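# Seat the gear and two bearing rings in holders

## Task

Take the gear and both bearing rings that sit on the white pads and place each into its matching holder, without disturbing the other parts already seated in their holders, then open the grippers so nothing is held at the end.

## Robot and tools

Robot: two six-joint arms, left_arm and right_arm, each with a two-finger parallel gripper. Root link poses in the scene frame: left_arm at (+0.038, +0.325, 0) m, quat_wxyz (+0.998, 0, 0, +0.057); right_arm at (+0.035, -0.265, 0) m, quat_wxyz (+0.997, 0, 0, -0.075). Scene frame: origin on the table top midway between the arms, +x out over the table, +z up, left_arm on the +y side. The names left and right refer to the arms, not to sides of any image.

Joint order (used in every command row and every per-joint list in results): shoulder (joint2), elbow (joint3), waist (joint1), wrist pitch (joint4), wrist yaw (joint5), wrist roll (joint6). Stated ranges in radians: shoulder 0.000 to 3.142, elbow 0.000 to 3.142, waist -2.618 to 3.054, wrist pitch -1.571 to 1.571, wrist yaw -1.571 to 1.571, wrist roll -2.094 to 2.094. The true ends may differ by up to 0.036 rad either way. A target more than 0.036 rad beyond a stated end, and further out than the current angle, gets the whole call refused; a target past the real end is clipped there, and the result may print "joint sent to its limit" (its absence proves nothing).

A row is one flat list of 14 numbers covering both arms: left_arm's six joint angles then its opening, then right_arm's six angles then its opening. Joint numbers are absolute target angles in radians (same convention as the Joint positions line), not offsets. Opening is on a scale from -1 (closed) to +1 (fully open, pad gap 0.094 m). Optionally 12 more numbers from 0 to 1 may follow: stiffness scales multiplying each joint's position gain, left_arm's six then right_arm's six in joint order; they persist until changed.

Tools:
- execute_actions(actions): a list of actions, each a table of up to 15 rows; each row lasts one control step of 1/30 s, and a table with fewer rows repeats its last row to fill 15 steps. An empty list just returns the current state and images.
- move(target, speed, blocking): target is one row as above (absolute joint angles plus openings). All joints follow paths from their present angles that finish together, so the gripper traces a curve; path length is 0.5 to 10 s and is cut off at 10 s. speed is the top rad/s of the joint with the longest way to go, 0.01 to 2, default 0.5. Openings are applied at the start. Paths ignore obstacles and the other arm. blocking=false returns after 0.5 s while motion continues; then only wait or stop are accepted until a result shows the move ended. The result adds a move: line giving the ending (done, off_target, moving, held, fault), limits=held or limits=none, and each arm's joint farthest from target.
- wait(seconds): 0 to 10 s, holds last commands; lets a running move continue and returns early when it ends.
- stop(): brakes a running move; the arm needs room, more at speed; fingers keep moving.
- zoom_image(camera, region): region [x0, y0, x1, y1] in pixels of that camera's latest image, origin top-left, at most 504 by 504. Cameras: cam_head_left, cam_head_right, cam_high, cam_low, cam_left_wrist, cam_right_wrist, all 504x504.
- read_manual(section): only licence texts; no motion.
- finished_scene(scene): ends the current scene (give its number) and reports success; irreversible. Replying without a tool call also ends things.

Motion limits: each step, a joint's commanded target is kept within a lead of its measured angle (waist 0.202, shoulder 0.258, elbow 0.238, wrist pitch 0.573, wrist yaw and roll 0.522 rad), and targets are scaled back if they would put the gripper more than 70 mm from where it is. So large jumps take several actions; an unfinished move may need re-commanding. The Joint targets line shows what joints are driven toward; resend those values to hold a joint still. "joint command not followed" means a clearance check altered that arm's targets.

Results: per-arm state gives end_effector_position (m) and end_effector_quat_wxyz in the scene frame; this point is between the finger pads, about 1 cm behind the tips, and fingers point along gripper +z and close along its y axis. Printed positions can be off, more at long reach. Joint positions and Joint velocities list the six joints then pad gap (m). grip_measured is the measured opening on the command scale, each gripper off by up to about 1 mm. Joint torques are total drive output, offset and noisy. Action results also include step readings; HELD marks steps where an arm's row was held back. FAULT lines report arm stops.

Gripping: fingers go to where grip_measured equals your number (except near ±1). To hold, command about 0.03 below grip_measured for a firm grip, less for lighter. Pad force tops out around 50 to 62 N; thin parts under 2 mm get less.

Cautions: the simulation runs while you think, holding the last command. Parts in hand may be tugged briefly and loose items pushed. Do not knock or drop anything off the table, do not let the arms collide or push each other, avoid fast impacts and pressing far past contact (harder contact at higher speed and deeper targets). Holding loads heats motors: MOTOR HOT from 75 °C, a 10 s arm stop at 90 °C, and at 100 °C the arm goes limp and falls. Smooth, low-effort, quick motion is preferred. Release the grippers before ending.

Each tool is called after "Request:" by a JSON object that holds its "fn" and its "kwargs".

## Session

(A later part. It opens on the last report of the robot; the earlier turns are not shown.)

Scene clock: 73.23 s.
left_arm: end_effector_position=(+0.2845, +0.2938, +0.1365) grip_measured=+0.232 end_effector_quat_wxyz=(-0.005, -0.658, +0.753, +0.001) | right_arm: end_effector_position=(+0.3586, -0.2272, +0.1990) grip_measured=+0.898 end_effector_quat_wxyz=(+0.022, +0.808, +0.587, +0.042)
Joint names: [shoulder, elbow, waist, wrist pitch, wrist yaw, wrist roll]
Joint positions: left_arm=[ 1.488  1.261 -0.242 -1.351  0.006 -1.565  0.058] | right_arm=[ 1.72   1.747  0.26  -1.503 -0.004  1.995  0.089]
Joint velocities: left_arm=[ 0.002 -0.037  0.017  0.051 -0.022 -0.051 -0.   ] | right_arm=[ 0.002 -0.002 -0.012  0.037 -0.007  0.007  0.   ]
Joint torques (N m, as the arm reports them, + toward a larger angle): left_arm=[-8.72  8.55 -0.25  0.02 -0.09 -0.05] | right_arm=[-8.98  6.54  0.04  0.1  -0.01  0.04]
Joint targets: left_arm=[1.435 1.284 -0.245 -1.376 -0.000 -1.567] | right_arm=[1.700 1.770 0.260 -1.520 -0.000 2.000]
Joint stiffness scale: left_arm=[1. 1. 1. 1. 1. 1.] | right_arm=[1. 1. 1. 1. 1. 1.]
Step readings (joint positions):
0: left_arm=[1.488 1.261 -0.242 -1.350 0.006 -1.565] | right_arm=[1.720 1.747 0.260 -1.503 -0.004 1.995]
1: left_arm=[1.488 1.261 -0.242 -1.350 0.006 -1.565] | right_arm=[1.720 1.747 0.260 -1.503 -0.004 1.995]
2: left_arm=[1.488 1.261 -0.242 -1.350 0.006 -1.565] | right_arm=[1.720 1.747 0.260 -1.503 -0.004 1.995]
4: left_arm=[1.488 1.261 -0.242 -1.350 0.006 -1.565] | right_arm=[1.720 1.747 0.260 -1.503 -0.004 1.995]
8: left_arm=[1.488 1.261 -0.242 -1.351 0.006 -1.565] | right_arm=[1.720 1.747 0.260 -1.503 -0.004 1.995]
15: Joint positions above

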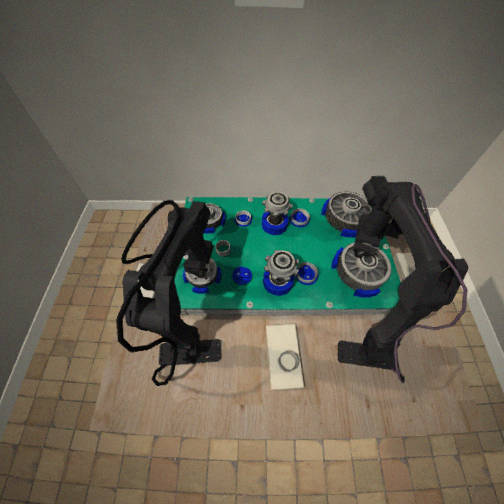

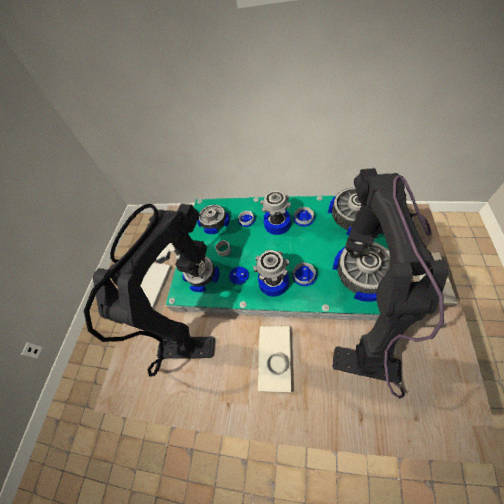

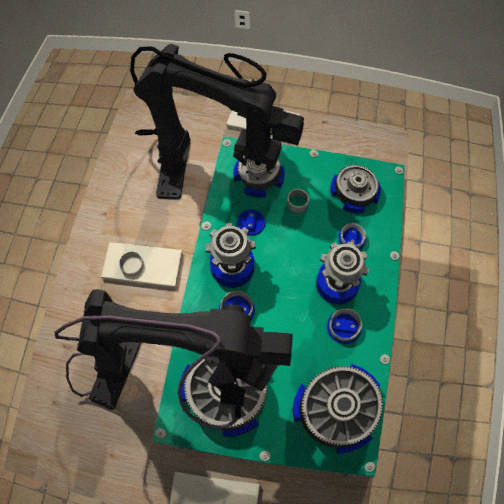

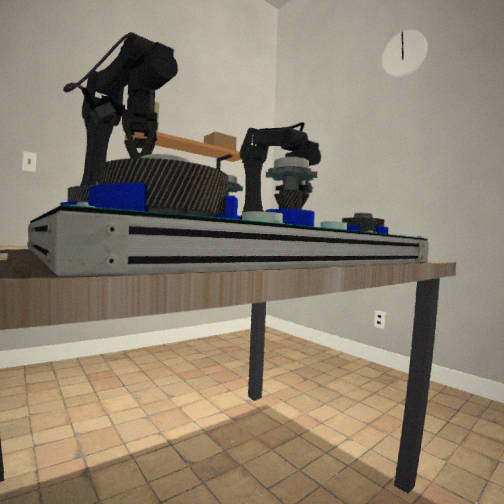

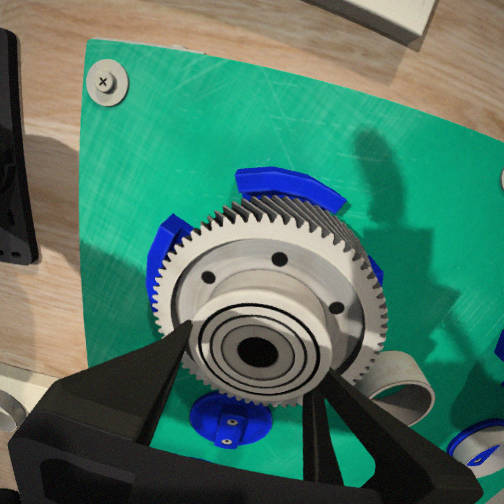

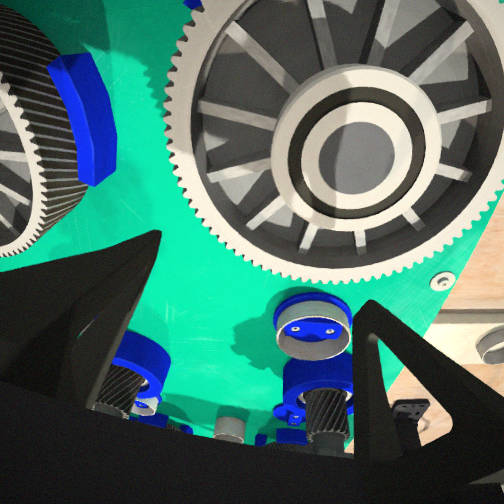

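Request:
{"fn": "execute_actions", "kwargs": {"actions": []}}

Scene clock: 74.87 s.
left_arm: end_effector_position=(+0.2845, +0.2938, +0.1365) grip_measured=+0.232 end_effector_quat_wxyz=(-0.005, -0.658, +0.753, +0.001) | right_arm: end_effector_position=(+0.3586, -0.2272, +0.1990) grip_measured=+0.898 end_effector_quat_wxyz=(+0.022, +0.808, +0.587, +0.042)
Joint names: [shoulder, elbow, waist, wrist pitch, wrist yaw, wrist roll]
Joint positions: left_arm=[ 1.488  1.261 -0.242 -1.351  0.006 -1.565  0.058] | right_arm=[ 1.72   1.747  0.26  -1.503 -0.004  1.995  0.089]
Joint velocities: left_arm=[ 0.002 -0.002  0.002  0.007 -0.022  0.022  0.001] | right_arm=[-0.007 -0.027 -0.017  0.081 -0.051  0.051  0.   ]
Joint torques (N m, as the arm reports them, + toward a larger angle): left_arm=[-8.67  8.61 -0.22  0.03 -0.09 -0.05] | right_arm=[-9.02  6.6   0.04  0.09  0.01  0.04]
Joint targets: left_arm=[1.435 1.284 -0.245 -1.376 0.000 -1.567] | right_arm=[1.700 1.770 0.260 -1.520 0.000 2.000]
Joint stiffness scale: left_arm=[1. 1. 1. 1. 1. 1.] | right_arm=[1. 1. 1. 1. 1. 1.]

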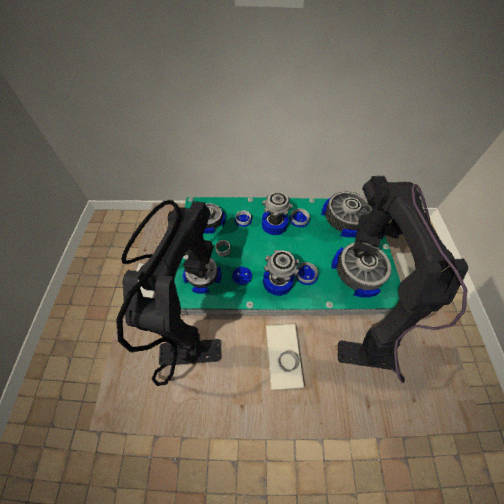

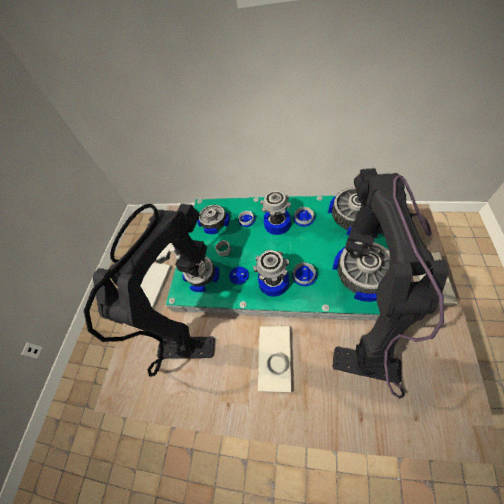

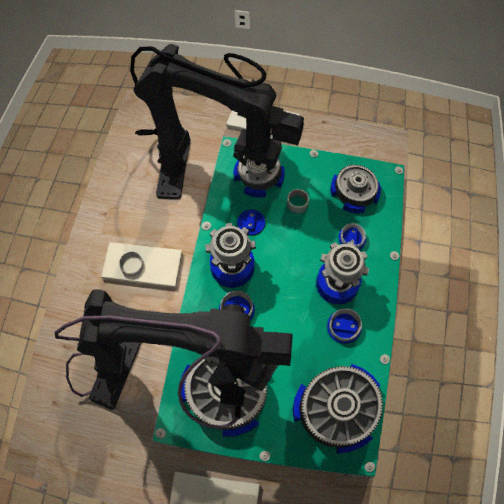

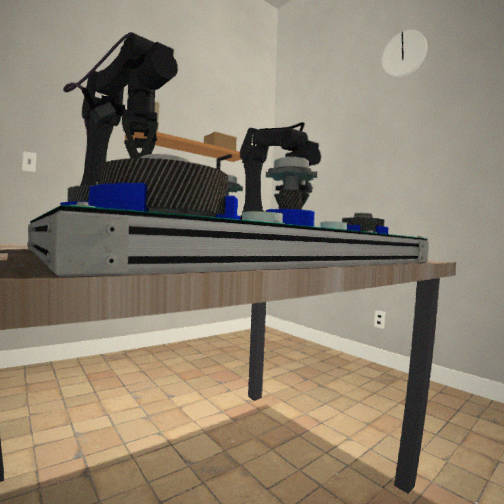

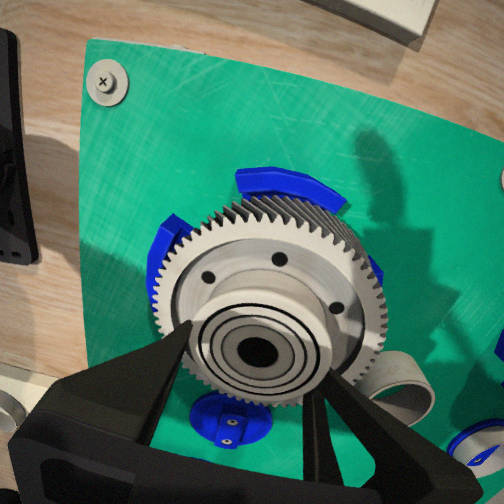

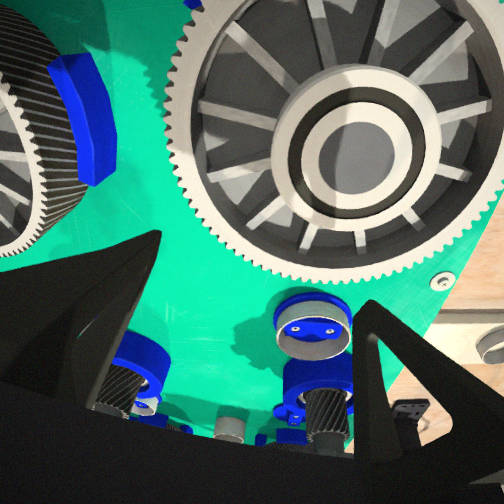

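Release slowly.

Request:
{"fn": "execute_actions", "kwargs": {"actions": [[[1.44,1.28,-0.245,-1.37,0,-1.567,0.17,1.70,1.77,0.26,-1.52,0,2.0,0.9],[1.445,1.28,-0.245,-1.37,0,-1.567,0.19,1.70,1.77,0.26,-1.52,0,2.0,0.9],[1.45,1.28,-0.245,-1.365,0,-1.567,0.2,1.70,1.77,0.26,-1.52,0,2.0,0.9],[1.455,1.28,-0.245,-1.36,0,-1.567,0.21,1.70,1.77,0.26,-1.52,0,2.0,0.9],[1.46,1.28,-0.245,-1.36,0,-1.567,0.22,1.70,1.77,0.26,-1.52,0,2.0,0.9],[1.465,1.28,-0.245,-1.36,0,-1.567,0.23,1.70,1.77,0.26,-1.52,0,2.0,0.9],[1.47,1.28,-0.245,-1.36,0,-1.567,0.24,1.70,1.77,0.26,-1.52,0,2.0,0.9],[1.47,1.28,-0.245,-1.36,0,-1.567,0.26,1.70,1.77,0.26,-1.52,0,2.0,0.9],[1.47,1.28,-0.245,-1.36,0,-1.567,0.28,1.70,1.77,0.26,-1.52,0,2.0,0.9],[1.47,1.28,-0.245,-1.36,0,-1.567,0.31,1.70,1.77,0.26,-1.52,0,2.0,0.9],[1.47,1.28,-0.245,-1.36,0,-1.567,0.35,1.70,1.77,0.26,-1.52,0,2.0,0.9]],[[1.47,1.28,-0.245,-1.36,0,-1.567,0.5,1.70,1.77,0.26,-1.52,0,2.0,0.9]]]}}

Request:
{"fn": "zoom_image", "kwargs": {"camera": "cam_high", "region": [210, 140, 400, 230]}}

Scene clock: 76.40 s.
left_arm: end_effector_position=(+0.2842, +0.2938, +0.1365) grip_measured=+0.498 end_effector_quat_wxyz=(-0.005, -0.658, +0.753, +0.001) | right_arm: end_effector_position=(+0.3586, -0.2272, +0.1990) grip_measured=+0.898 end_effector_quat_wxyz=(+0.022, +0.808, +0.587, +0.042)
Joint names: [shoulder, elbow, waist, wrist pitch, wrist yaw, wrist roll]
Joint positions: left_arm=[ 1.488  1.261 -0.242 -1.352  0.007 -1.565  0.07 ] | right_arm=[ 1.72   1.747  0.26  -1.503 -0.004  1.995  0.089]
Joint velocities: left_arm=[-0.002 -0.007  0.022  0.007  0.066 -0.022 -0.001] | right_arm=[-0.007 -0.002  0.012  0.022 -0.051 -0.007 -0.001]
Joint torques (N m, as the arm reports them, + toward a larger angle): left_arm=[-6.14  8.29 -0.21  0.25 -0.08 -0.06] | right_arm=[-9.02  6.57  0.    0.1  -0.01  0.04]
Joint targets: left_arm=[1.470 1.280 -0.245 -1.360 0.000 -1.567] | right_arm=[1.700 1.770 0.260 -1.520 -0.000 2.000]
Joint stiffness scale: left_arm=[1. 1. 1. 1. 1. 1.] | right_arm=[1. 1. 1. 1. 1. 1.]
Step readings (joint positions; steps 1 to 15: 1st action; 16 to 30: 2nd action):
0: left_arm=[1.488 1.261 -0.242 -1.351 0.006 -1.565] | right_arm=[1.720 1.747 0.260 -1.503 -0.004 1.995]
1: left_arm=[1.488 1.261 -0.242 -1.351 0.006 -1.565] | right_arm=[1.720 1.747 0.260 -1.503 -0.004 1.995]
2: left_arm=[1.488 1.261 -0.242 -1.351 0.006 -1.565] | right_arm=[1.720 1.747 0.260 -1.503 -0.004 1.995]
4: left_arm=[1.488 1.261 -0.242 -1.351 0.006 -1.565] | right_arm=[1.720 1.747 0.260 -1.503 -0.004 1.995]
8: left_arm=[1.488 1.261 -0.242 -1.351 0.007 -1.565] | right_arm=[1.720 1.747 0.260 -1.503 -0.004 1.995]
15: left_arm=[1.488 1.261 -0.242 -1.352 0.007 -1.565] | right_arm=[1.720 1.747 0.260 -1.503 -0.004 1.995]
16: left_arm=[1.488 1.261 -0.242 -1.352 0.007 -1.565] | right_arm=[1.720 1.747 0.260 -1.503 -0.004 1.995]
17: left_arm=[1.488 1.261 -0.242 -1.352 0.007 -1.565] | right_arm=[1.720 1.747 0.260 -1.503 -0.004 1.995]
19: left_arm=[1.488 1.261 -0.242 -1.352 0.007 -1.565] | right_arm=[1.720 1.747 0.260 -1.503 -0.004 1.995]
23: left_arm=[1.488 1.261 -0.242 -1.352 0.007 -1.565] | right_arm=[1.720 1.747 0.260 -1.503 -0.004 1.995]
30: Joint positions above

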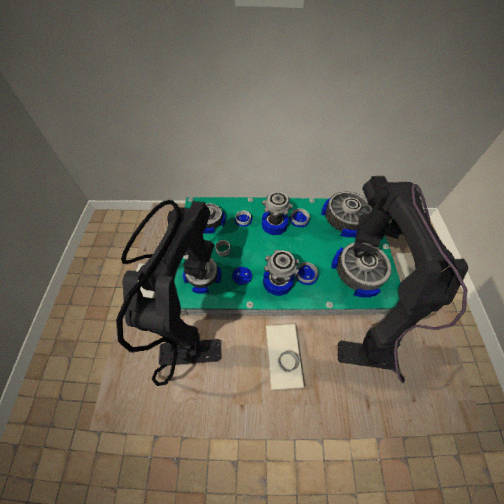

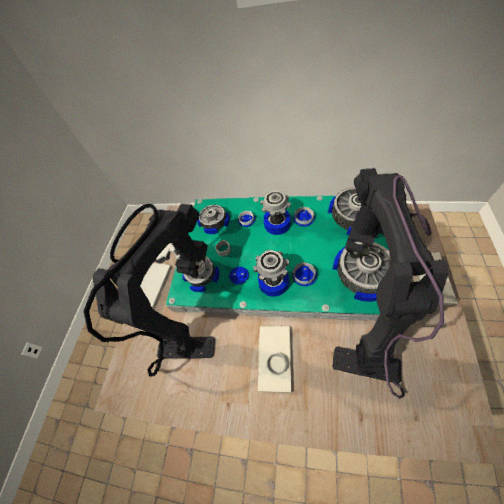

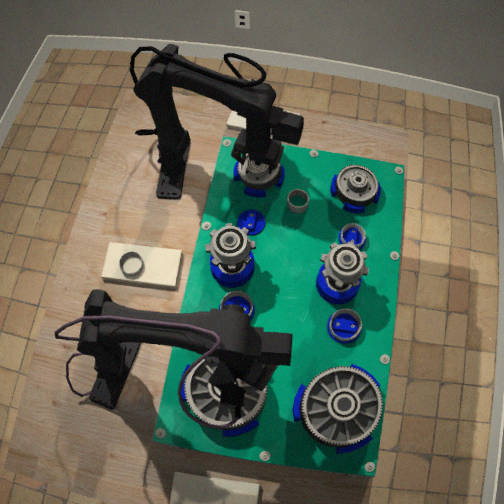

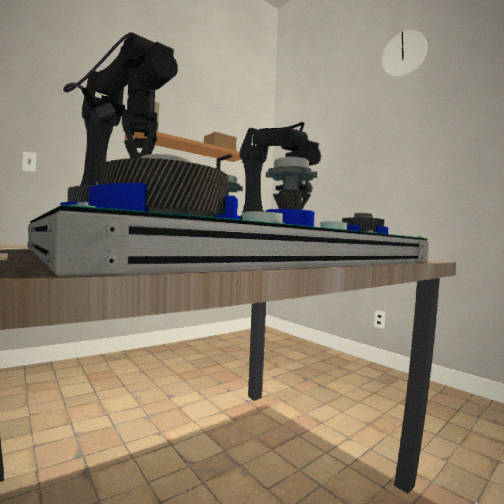

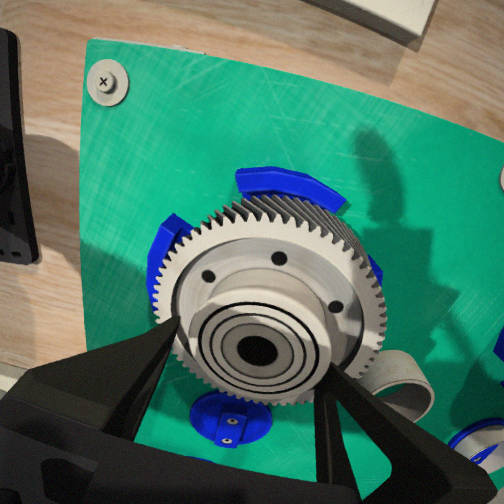

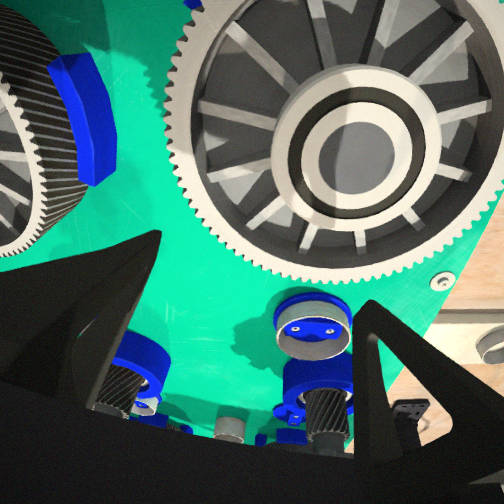

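Region (210, 140, 400, 230) of cam_high's 504x504 image, scaled by 2.653, with more detail than that image has; it fills the top 239 rows of this view, and the rest is white.

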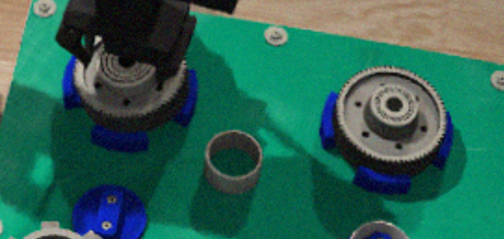

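Request:
{"fn": "move", "kwargs": {"target": [1.5,1.5,-0.245,-1.52,0,-1.567,0.6,1.70,1.77,0.26,-1.52,0,2.0,0.9], "speed": 0.5}}

Request:
{"fn": "zoom_image", "kwargs": {"camera": "cam_high", "region": [210, 140, 400, 230]}}

Request:
{"fn": "zoom_image", "kwargs": {"camera": "cam_low", "region": [200, 150, 420, 250]}}

Request:
{"fn": "zoom_image", "kwargs": {"camera": "cam_head_right", "region": [160, 195, 260, 310]}}

Scene clock: 79.27 s.
left_arm: end_effector_position=(+0.2936, +0.2926, +0.1891) grip_measured=+0.599 end_effector_quat_wxyz=(+0.016, -0.658, +0.752, -0.023) | right_arm: end_effector_position=(+0.3586, -0.2272, +0.1990) grip_measured=+0.898 end_effector_quat_wxyz=(+0.022, +0.808, +0.587, +0.042)
Joint names: [shoulder, elbow, waist, wrist pitch, wrist yaw, wrist roll]
Joint positions: left_arm=[ 1.488  1.47  -0.242 -1.498  0.007 -1.565  0.075] | right_arm=[ 1.72   1.747  0.26  -1.503 -0.004  1.995  0.089]
Joint velocities: left_arm=[-0.017 -0.042  0.002 -0.007 -0.066  0.007  0.   ] | right_arm=[-0.002 -0.027 -0.017 -0.007 -0.037 -0.066  0.   ]
Joint torques (N m, as the arm reports them, + toward a larger angle): left_arm=[-3.81  9.22 -0.25  0.19 -0.07 -0.05] | right_arm=[-9.02  6.57  0.06  0.09 -0.02  0.05]
Joint targets: left_arm=[1.500 1.500 -0.245 -1.520 0.000 -1.567] | right_arm=[1.700 1.770 0.260 -1.520 0.000 2.000]
Joint stiffness scale: left_arm=[1. 1. 1. 1. 1. 1.] | right_arm=[1. 1. 1. 1. 1. 1.]
move: off_target (left_arm, right_arm); limits=none; left_arm: farthest joint: the elbow, 0.030 radians from its target (0.239 radians at the start); right_arm: farthest joint: the elbow, 0.023 radians from its target (0.023 radians at the start)

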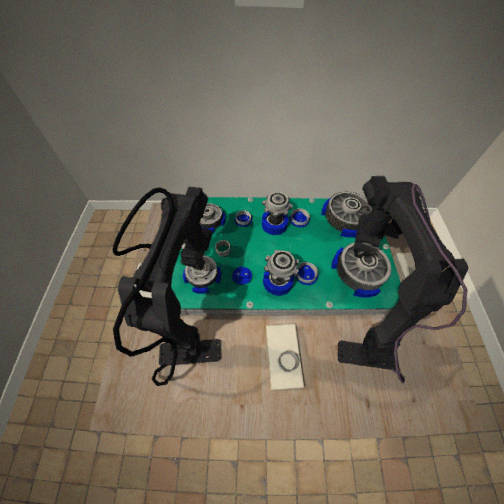

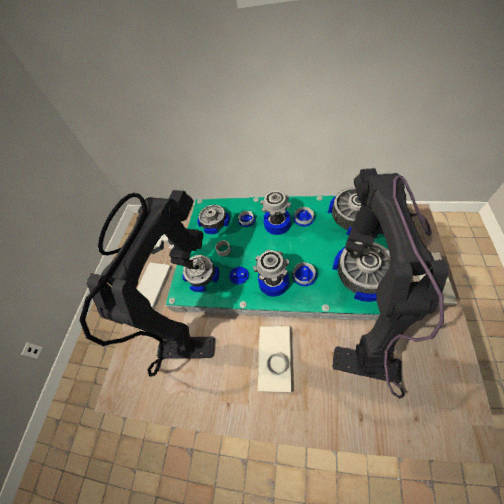

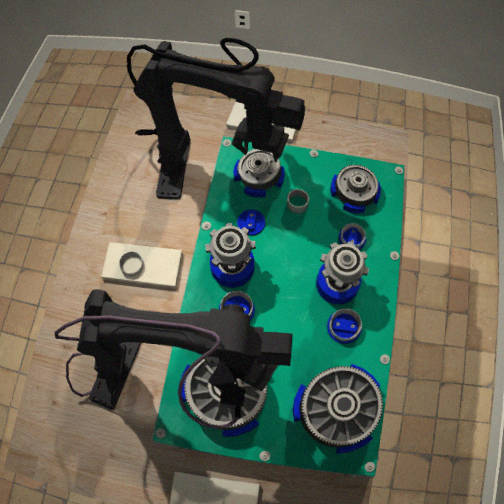

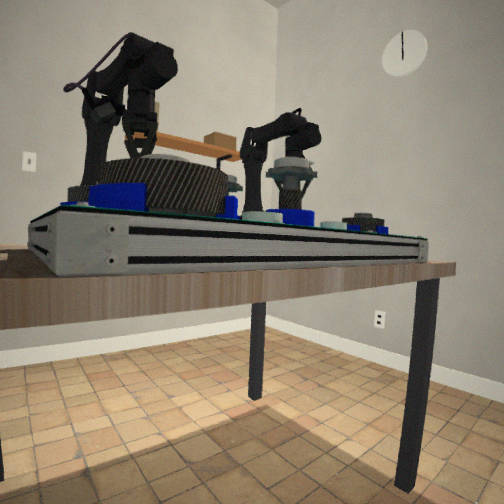

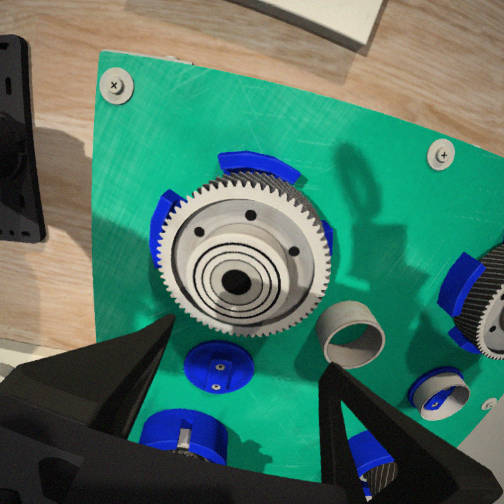

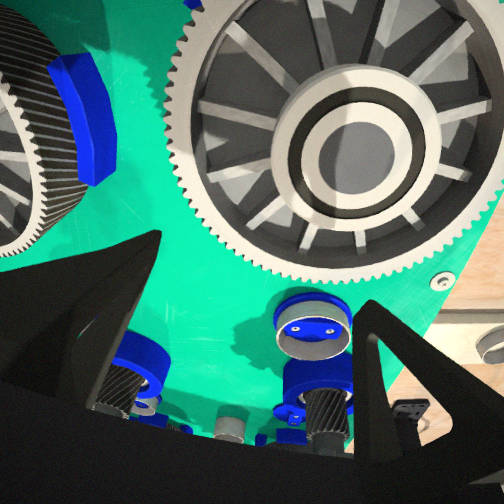

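Region (210, 140, 400, 230) of cam_high's 504x504 image, scaled by 2.653, with more detail than that image has; it fills the top 239 rows of this view, and the rest is white.

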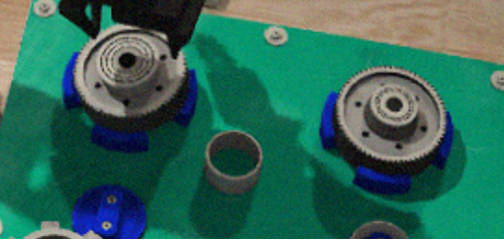

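Region (200, 150, 420, 250) of cam_low's 504x504 image, scaled by 2.291, with more detail than that image has; it fills the top 229 rows of this view, and the rest is white.

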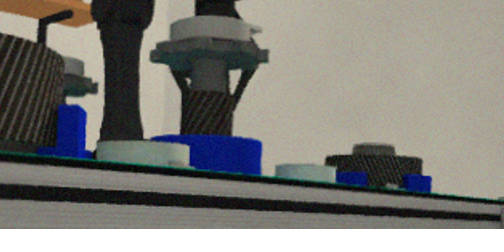

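Region (160, 195, 260, 310) of cam_head_right's 504x504 image, scaled by 4.383, with more detail than that image has; it fills the left 438 columns of this view, and the rest is white.

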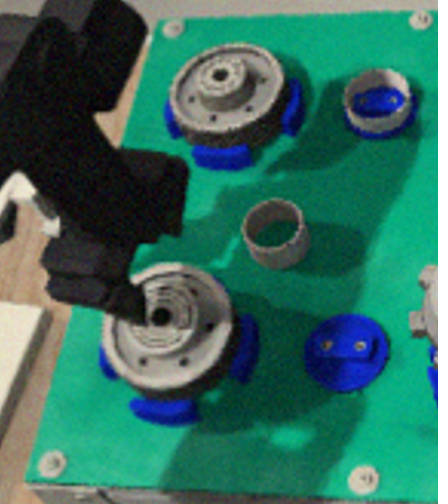

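Request:
{"fn": "execute_actions", "kwargs": {"actions": [[[1.49,1.44,-0.245,-1.49,0,-1.567,-0.4,1.70,1.77,0.26,-1.52,0,2.0,0.9],[1.49,1.42,-0.245,-1.475,0,-1.567,-0.4,1.70,1.77,0.26,-1.52,0,2.0,0.9],[1.49,1.40,-0.245,-1.46,0,-1.567,-0.4,1.70,1.77,0.26,-1.52,0,2.0,0.9],[1.49,1.385,-0.245,-1.45,0,-1.567,-0.4,1.70,1.77,0.26,-1.52,0,2.0,0.9],[1.49,1.37,-0.245,-1.44,0,-1.567,-0.4,1.70,1.77,0.26,-1.52,0,2.0,0.9],[1.49,1.355,-0.245,-1.43,0,-1.567,-0.4,1.70,1.77,0.26,-1.52,0,2.0,0.9],[1.49,1.34,-0.245,-1.42,0,-1.567,-0.4,1.70,1.77,0.26,-1.52,0,2.0,0.9],[1.49,1.33,-0.245,-1.41,0,-1.567,-0.4,1.70,1.77,0.26,-1.52,0,2.0,0.9],[1.49,1.32,-0.245,-1.40,0,-1.567,-0.4,1.70,1.77,0.26,-1.52,0,2.0,0.9],[1.49,1.31,-0.245,-1.395,0,-1.567,-0.4,1.70,1.77,0.26,-1.52,0,2.0,0.9],[1.49,1.30,-0.245,-1.39,0,-1.567,-0.4,1.70,1.77,0.26,-1.52,0,2.0,0.9],[1.49,1.295,-0.245,-1.385,0,-1.567,-0.4,1.70,1.77,0.26,-1.52,0,2.0,0.9],[1.49,1.29,-0.245,-1.38,0,-1.567,-0.4,1.70,1.77,0.26,-1.52,0,2.0,0.9]],[[1.49,1.285,-0.245,-1.375,0,-1.567,-0.4,1.70,1.77,0.26,-1.52,0,2.0,0.9]],[[1.49,1.28,-0.245,-1.372,0,-1.567,-0.4,1.70,1.77,0.26,-1.52,0,2.0,0.9],[1.49,1.277,-0.245,-1.37,0,-1.567,-0.4,1.70,1.77,0.26,-1.52,0,2.0,0.9],[1.49,1.274,-0.245,-1.367,0,-1.567,-0.4,1.70,1.77,0.26,-1.52,0,2.0,0.9],[1.49,1.271,-0.245,-1.364,0,-1.567,-0.4,1.70,1.77,0.26,-1.52,0,2.0,0.9],[1.49,1.268,-0.245,-1.361,0,-1.567,-0.4,1.70,1.77,0.26,-1.52,0,2.0,0.9],[1.49,1.265,-0.245,-1.358,0,-1.567,-0.4,1.70,1.77,0.26,-1.52,0,2.0,0.9],[1.49,1.262,-0.245,-1.355,0,-1.567,-0.4,1.70,1.77,0.26,-1.52,0,2.0,0.9],[1.49,1.259,-0.245,-1.352,0,-1.567,-0.4,1.70,1.77,0.26,-1.52,0,2.0,0.9],[1.49,1.256,-0.245,-1.349,0,-1.567,-0.4,1.70,1.77,0.26,-1.52,0,2.0,0.9],[1.49,1.253,-0.245,-1.346,0,-1.567,-0.4,1.70,1.77,0.26,-1.52,0,2.0,0.9],[1.49,1.25,-0.245,-1.343,0,-1.567,-0.4,1.70,1.77,0.26,-1.52,0,2.0,0.9]]]}}

Scene clock: 82.60 s.
left_arm: end_effector_position=(+0.2807, +0.2943, +0.1473) grip_measured=-0.399 end_effector_quat_wxyz=(-0.007, -0.658, +0.753, +0.003) | right_arm: end_effector_position=(+0.3586, -0.2272, +0.1990) grip_measured=+0.898 end_effector_quat_wxyz=(+0.022, +0.808, +0.587, +0.042)
Joint names: [shoulder, elbow, waist, wrist pitch, wrist yaw, wrist roll]
Joint positions: left_arm=[ 1.481  1.297 -0.242 -1.401  0.007 -1.565  0.028] | right_arm=[ 1.72   1.747  0.26  -1.503 -0.004  1.995  0.089]
Joint velocities: left_arm=[-0.002 -0.007  0.007 -0.022 -0.037  0.022 -0.001] | right_arm=[ 0.012 -0.002 -0.012  0.022 -0.007 -0.051 -0.001]
Joint torques (N m, as the arm reports them, + toward a larger angle): left_arm=[-4.02  2.16 -0.25  1.03 -0.08 -0.05] | right_arm=[-8.99  6.52  0.01  0.1   0.    0.04]
Joint targets: left_arm=[1.490 1.250 -0.245 -1.343 -0.000 -1.567] | right_arm=[1.700 1.770 0.260 -1.520 -0.000 2.000]
Joint stiffness scale: left_arm=[1. 1. 1. 1. 1. 1.] | right_arm=[1. 1. 1. 1. 1. 1.]
Step readings (joint positions; steps 1 to 15: 1st action; 16 to 30: 2nd action; 31 to 45: 3rd action):
0: left_arm=[1.488 1.470 -0.242 -1.498 0.007 -1.565] | right_arm=[1.720 1.747 0.260 -1.503 -0.004 1.995]
1: left_arm=[1.488 1.468 -0.242 -1.498 0.007 -1.565] | right_arm=[1.720 1.747 0.260 -1.503 -0.004 1.995]
2: left_arm=[1.488 1.461 -0.242 -1.495 0.007 -1.565] | right_arm=[1.720 1.747 0.260 -1.503 -0.004 1.995]
4: left_arm=[1.488 1.434 -0.242 -1.483 0.007 -1.565] | right_arm=[1.720 1.747 0.260 -1.503 -0.004 1.995]
8: left_arm=[1.488 1.364 -0.242 -1.456 0.007 -1.565] | right_arm=[1.720 1.747 0.260 -1.503 -0.004 1.995]
15: left_arm=[1.488 1.308 -0.242 -1.413 0.007 -1.565] | right_arm=[1.720 1.747 0.260 -1.503 -0.004 1.995]
16: left_arm=[1.488 1.308 -0.242 -1.411 0.007 -1.565] | right_arm=[1.720 1.747 0.260 -1.503 -0.004 1.995]
17: left_arm=[1.488 1.308 -0.242 -1.411 0.007 -1.565] | right_arm=[1.720 1.747 0.260 -1.503 -0.004 1.995]
19: left_arm=[1.488 1.308 -0.242 -1.411 0.007 -1.565] | right_arm=[1.720 1.747 0.260 -1.503 -0.004 1.995]
23: left_arm=[1.488 1.308 -0.242 -1.411 0.007 -1.565] | right_arm=[1.720 1.747 0.260 -1.503 -0.004 1.995]
30: left_arm=[1.488 1.308 -0.242 -1.411 0.007 -1.565] | right_arm=[1.720 1.747 0.260 -1.503 -0.004 1.995]
31: left_arm=[1.488 1.308 -0.242 -1.411 0.007 -1.565] | right_arm=[1.720 1.747 0.260 -1.503 -0.004 1.995]
32: left_arm=[1.488 1.308 -0.242 -1.410 0.007 -1.565] | right_arm=[1.720 1.747 0.260 -1.503 -0.004 1.995]
34: left_arm=[1.488 1.306 -0.242 -1.409 0.007 -1.565] | right_arm=[1.720 1.747 0.260 -1.503 -0.004 1.995]
38: left_arm=[1.488 1.305 -0.242 -1.409 0.007 -1.565] | right_arm=[1.720 1.747 0.260 -1.503 -0.004 1.995]
45: Joint positions above

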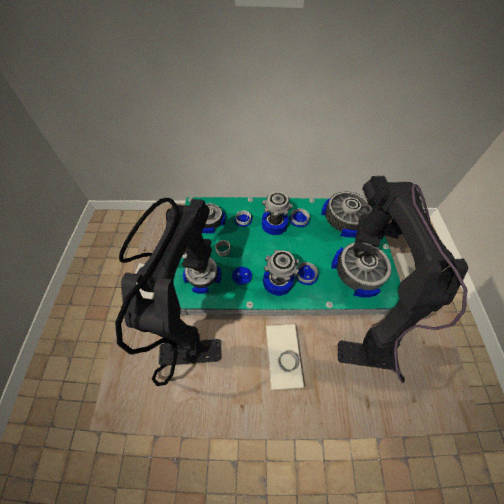

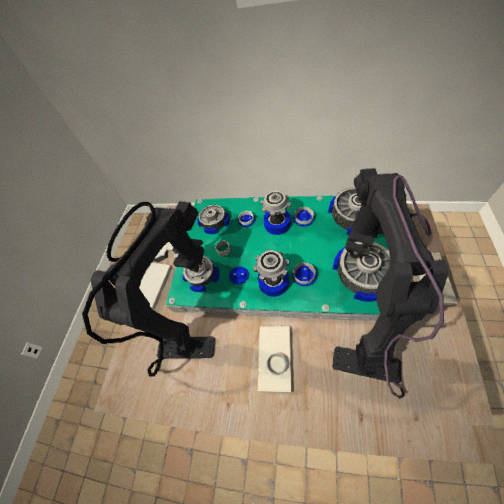

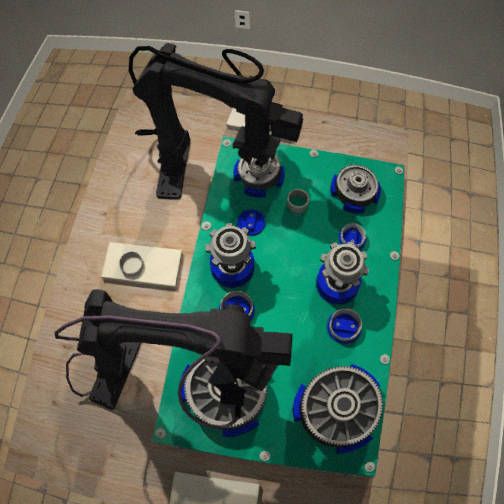

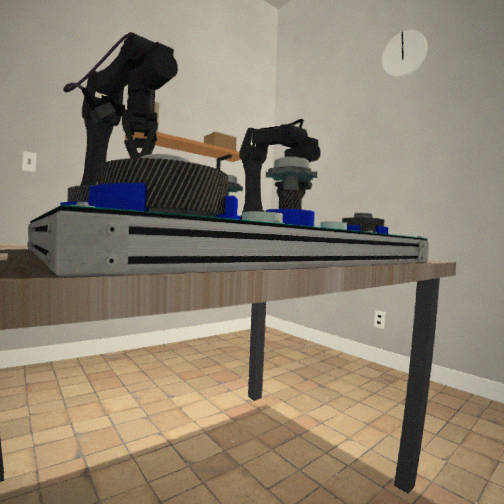

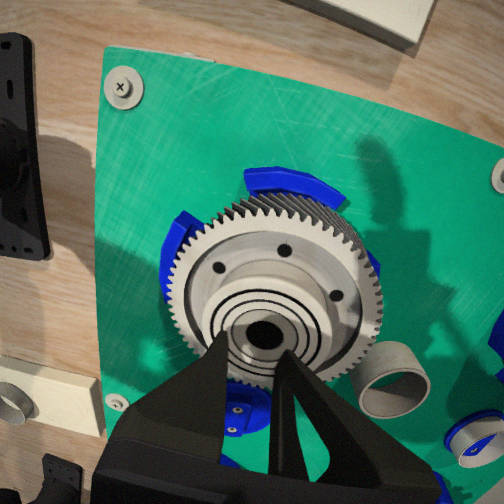

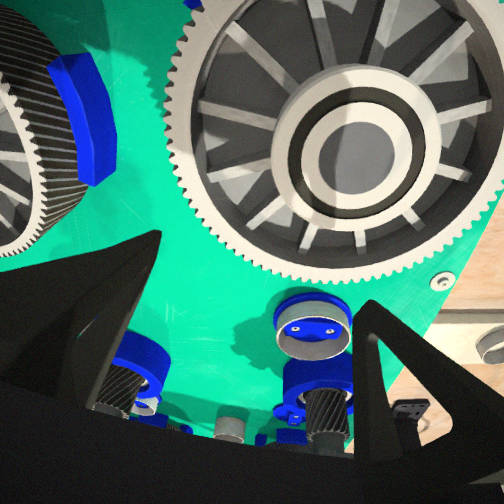

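Request:
{"fn": "move", "kwargs": {"target": [1.45,1.55,-0.1,-1.55,0,-1.567,-0.4,1.70,1.77,0.26,-1.52,0,2.0,0.9], "speed": 0.6}}

Request:
{"fn": "zoom_image", "kwargs": {"camera": "cam_high", "region": [225, 140, 295, 205]}}

Request:
{"fn": "zoom_image", "kwargs": {"camera": "cam_high", "region": [322, 155, 392, 220]}}

Scene clock: 84.80 s.
left_arm: end_effector_position=(+0.2960, +0.3268, +0.2060) grip_measured=-0.399 end_effector_quat_wxyz=(+0.030, -0.707, +0.706, -0.036) | right_arm: end_effector_position=(+0.3586, -0.2272, +0.1990) grip_measured=+0.898 end_effector_quat_wxyz=(+0.022, +0.808, +0.587, +0.042)
Joint names: [shoulder, elbow, waist, wrist pitch, wrist yaw, wrist roll]
Joint positions: left_arm=[ 1.47   1.52  -0.107 -1.528  0.009 -1.565  0.028] | right_arm=[ 1.72   1.747  0.26  -1.503 -0.004  1.995  0.089]
Joint velocities: left_arm=[-0.012 -0.012  0.017 -0.081 -0.007 -0.022  0.002] | right_arm=[-0.002 -0.002 -0.007  0.066 -0.066 -0.081  0.   ]
Joint torques (N m, as the arm reports them, + toward a larger angle): left_arm=[-6.1   9.12  0.66  0.27 -0.11 -0.06] | right_arm=[-9.    6.57  0.03  0.09  0.    0.04]
Joint targets: left_arm=[1.450 1.550 -0.100 -1.550 0.000 -1.567] | right_arm=[1.700 1.770 0.260 -1.520 0.000 2.000]
Joint stiffness scale: left_arm=[1. 1. 1. 1. 1. 1.] | right_arm=[1. 1. 1. 1. 1. 1.]
move: off_target (left_arm, right_arm); limits=none; left_arm: farthest joint: the elbow, 0.030 radians from its target (0.253 radians at the start); right_arm: farthest joint: the elbow, 0.023 radians from its target (0.023 radians at the start)

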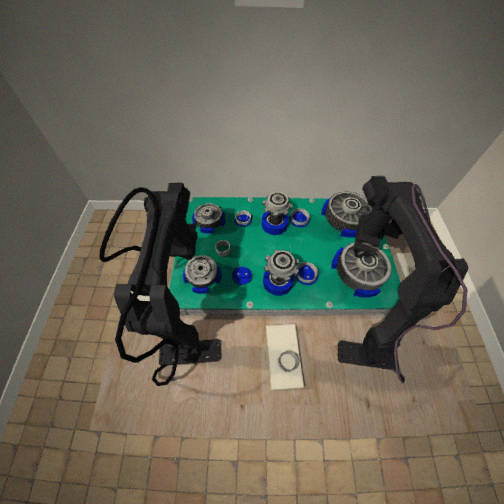

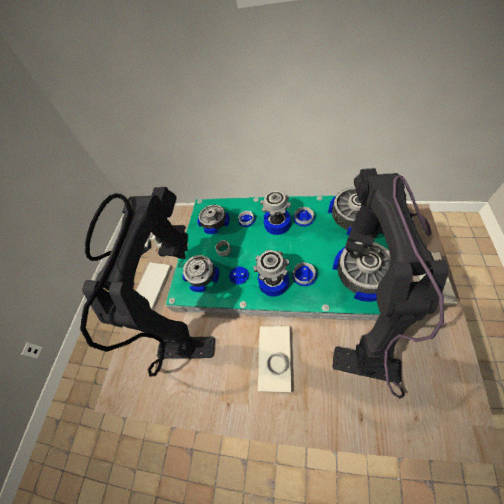

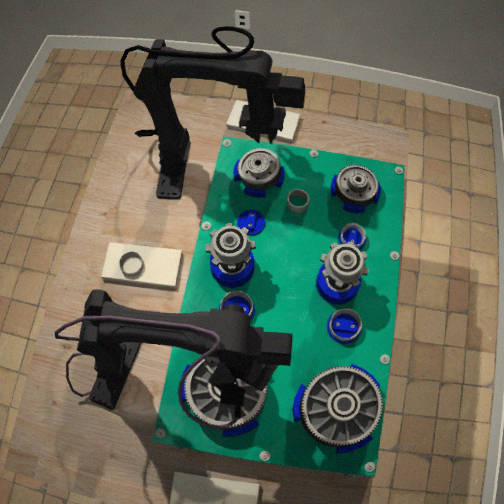

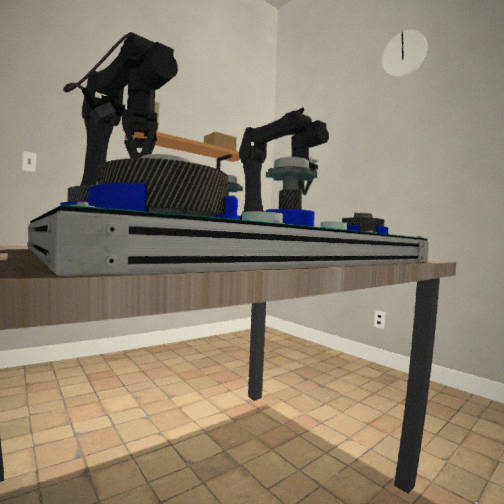

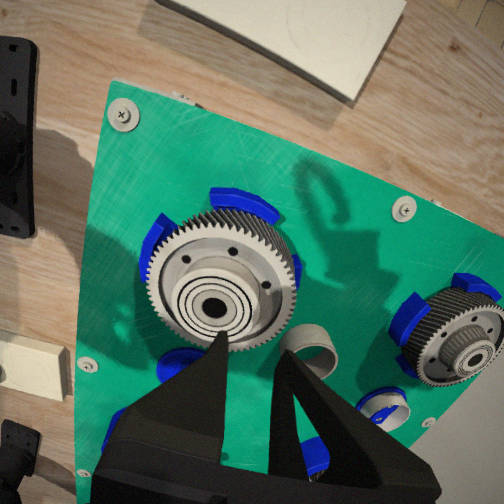

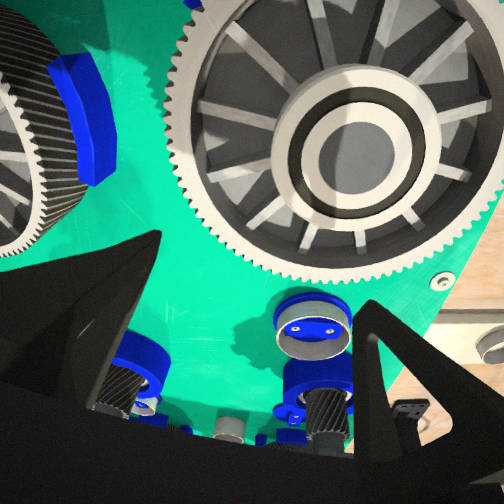

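Region (225, 140, 295, 205) of cam_high's 504x504 image, scaled by 7.200, with more detail than that image has; it fills the top 468 rows of this view, and the rest is white.

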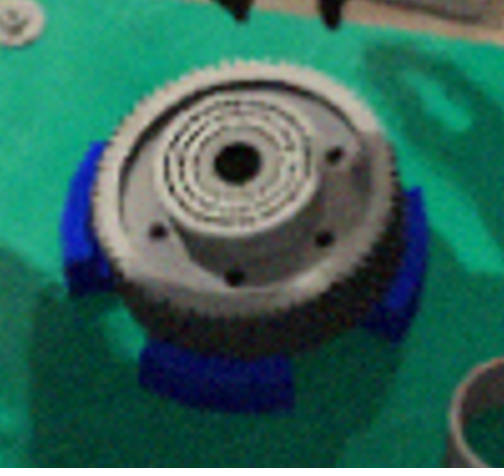

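Region (322, 155, 392, 220) of cam_high's 504x504 image, scaled by 7.200, with more detail than that image has; it fills the top 468 rows of this view, and the rest is white.

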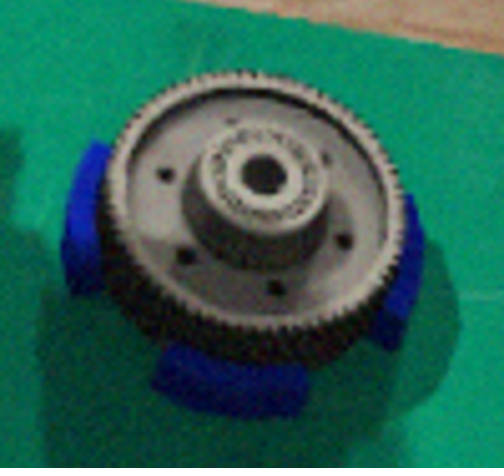

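Request:
{"fn": "move", "kwargs": {"target": [1.495,1.32,-0.25,-1.41,0,-1.567,1.0,1.70,1.77,0.26,-1.52,0,2.0,0.9], "speed": 0.4}}

Scene clock: 87.00 s.
left_arm: end_effector_position=(+0.2837, +0.2934, +0.1536) grip_measured=+1.000 end_effector_quat_wxyz=(-0.007, -0.658, +0.753, +0.001) | right_arm: end_effector_position=(+0.3586, -0.2272, +0.1990) grip_measured=+0.898 end_effector_quat_wxyz=(+0.022, +0.808, +0.587, +0.042)
Joint names: [shoulder, elbow, waist, wrist pitch, wrist yaw, wrist roll]
Joint positions: left_arm=[ 1.492  1.332 -0.242 -1.422  0.009 -1.565  0.094] | right_arm=[ 1.72   1.747  0.26  -1.503 -0.004  1.995  0.089]
Joint velocities: left_arm=[ 0.007  0.007  0.017  0.037 -0.051 -0.125  0.   ] | right_arm=[-0.012  0.012  0.012 -0.081 -0.022 -0.007 -0.001]
Joint torques (N m, as the arm reports them, + toward a larger angle): left_arm=[-4.49  5.35 -0.56  0.47 -0.11 -0.04] | right_arm=[-9.04  6.56  0.03  0.09 -0.01  0.04]
Joint targets: left_arm=[1.495 1.320 -0.250 -1.410 0.000 -1.567] | right_arm=[1.700 1.770 0.260 -1.520 -0.000 2.000]
Joint stiffness scale: left_arm=[1. 1. 1. 1. 1. 1.] | right_arm=[1. 1. 1. 1. 1. 1.]
move: off_target (right_arm); limits=none; left_arm: farthest joint: the elbow, 0.012 radians from its target (0.200 radians at the start); right_arm: farthest joint: the elbow, 0.023 radians from its target (0.023 radians at the start)

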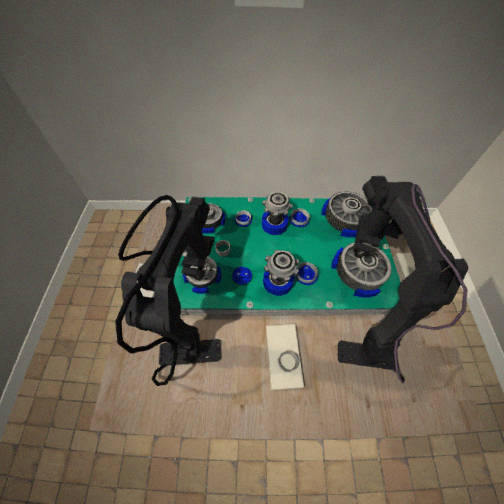

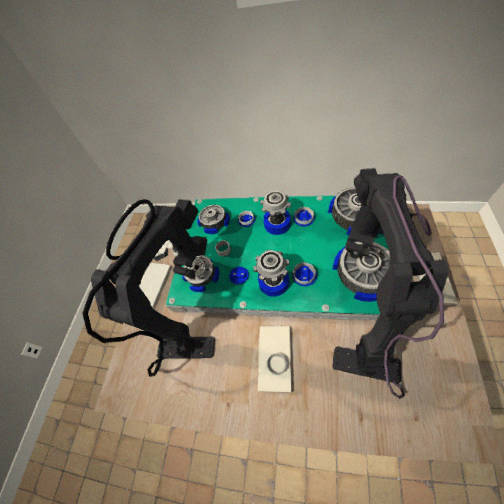

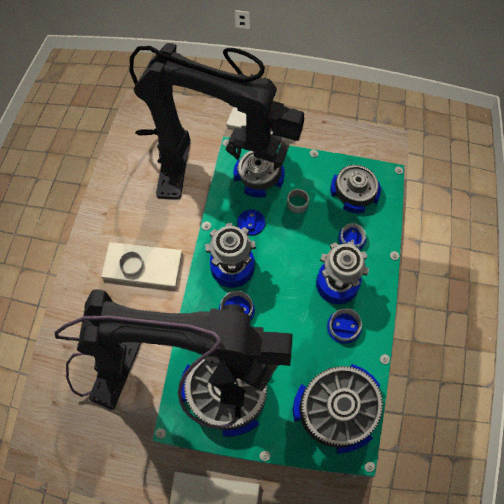

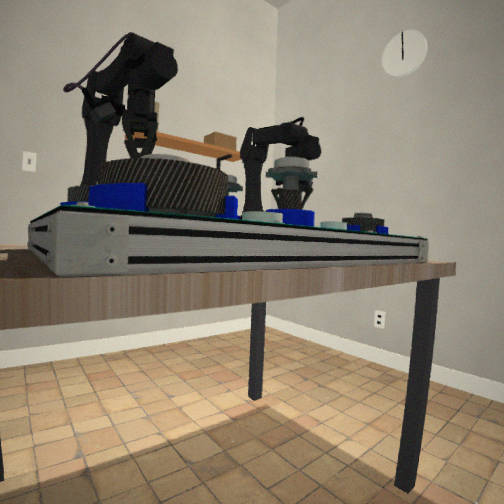

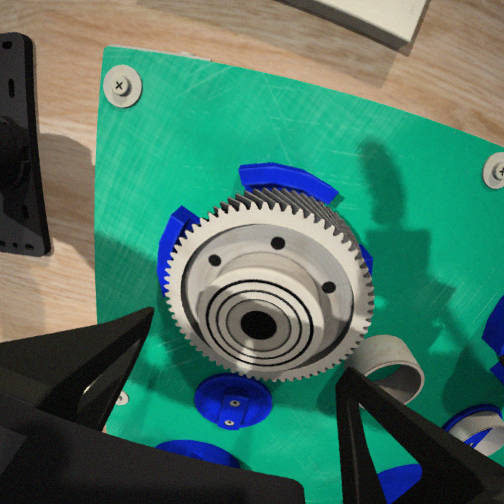

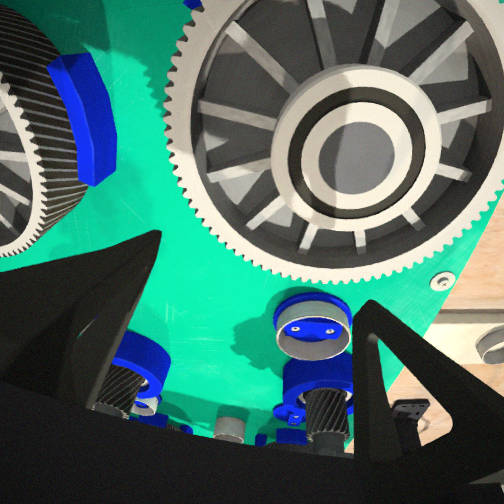

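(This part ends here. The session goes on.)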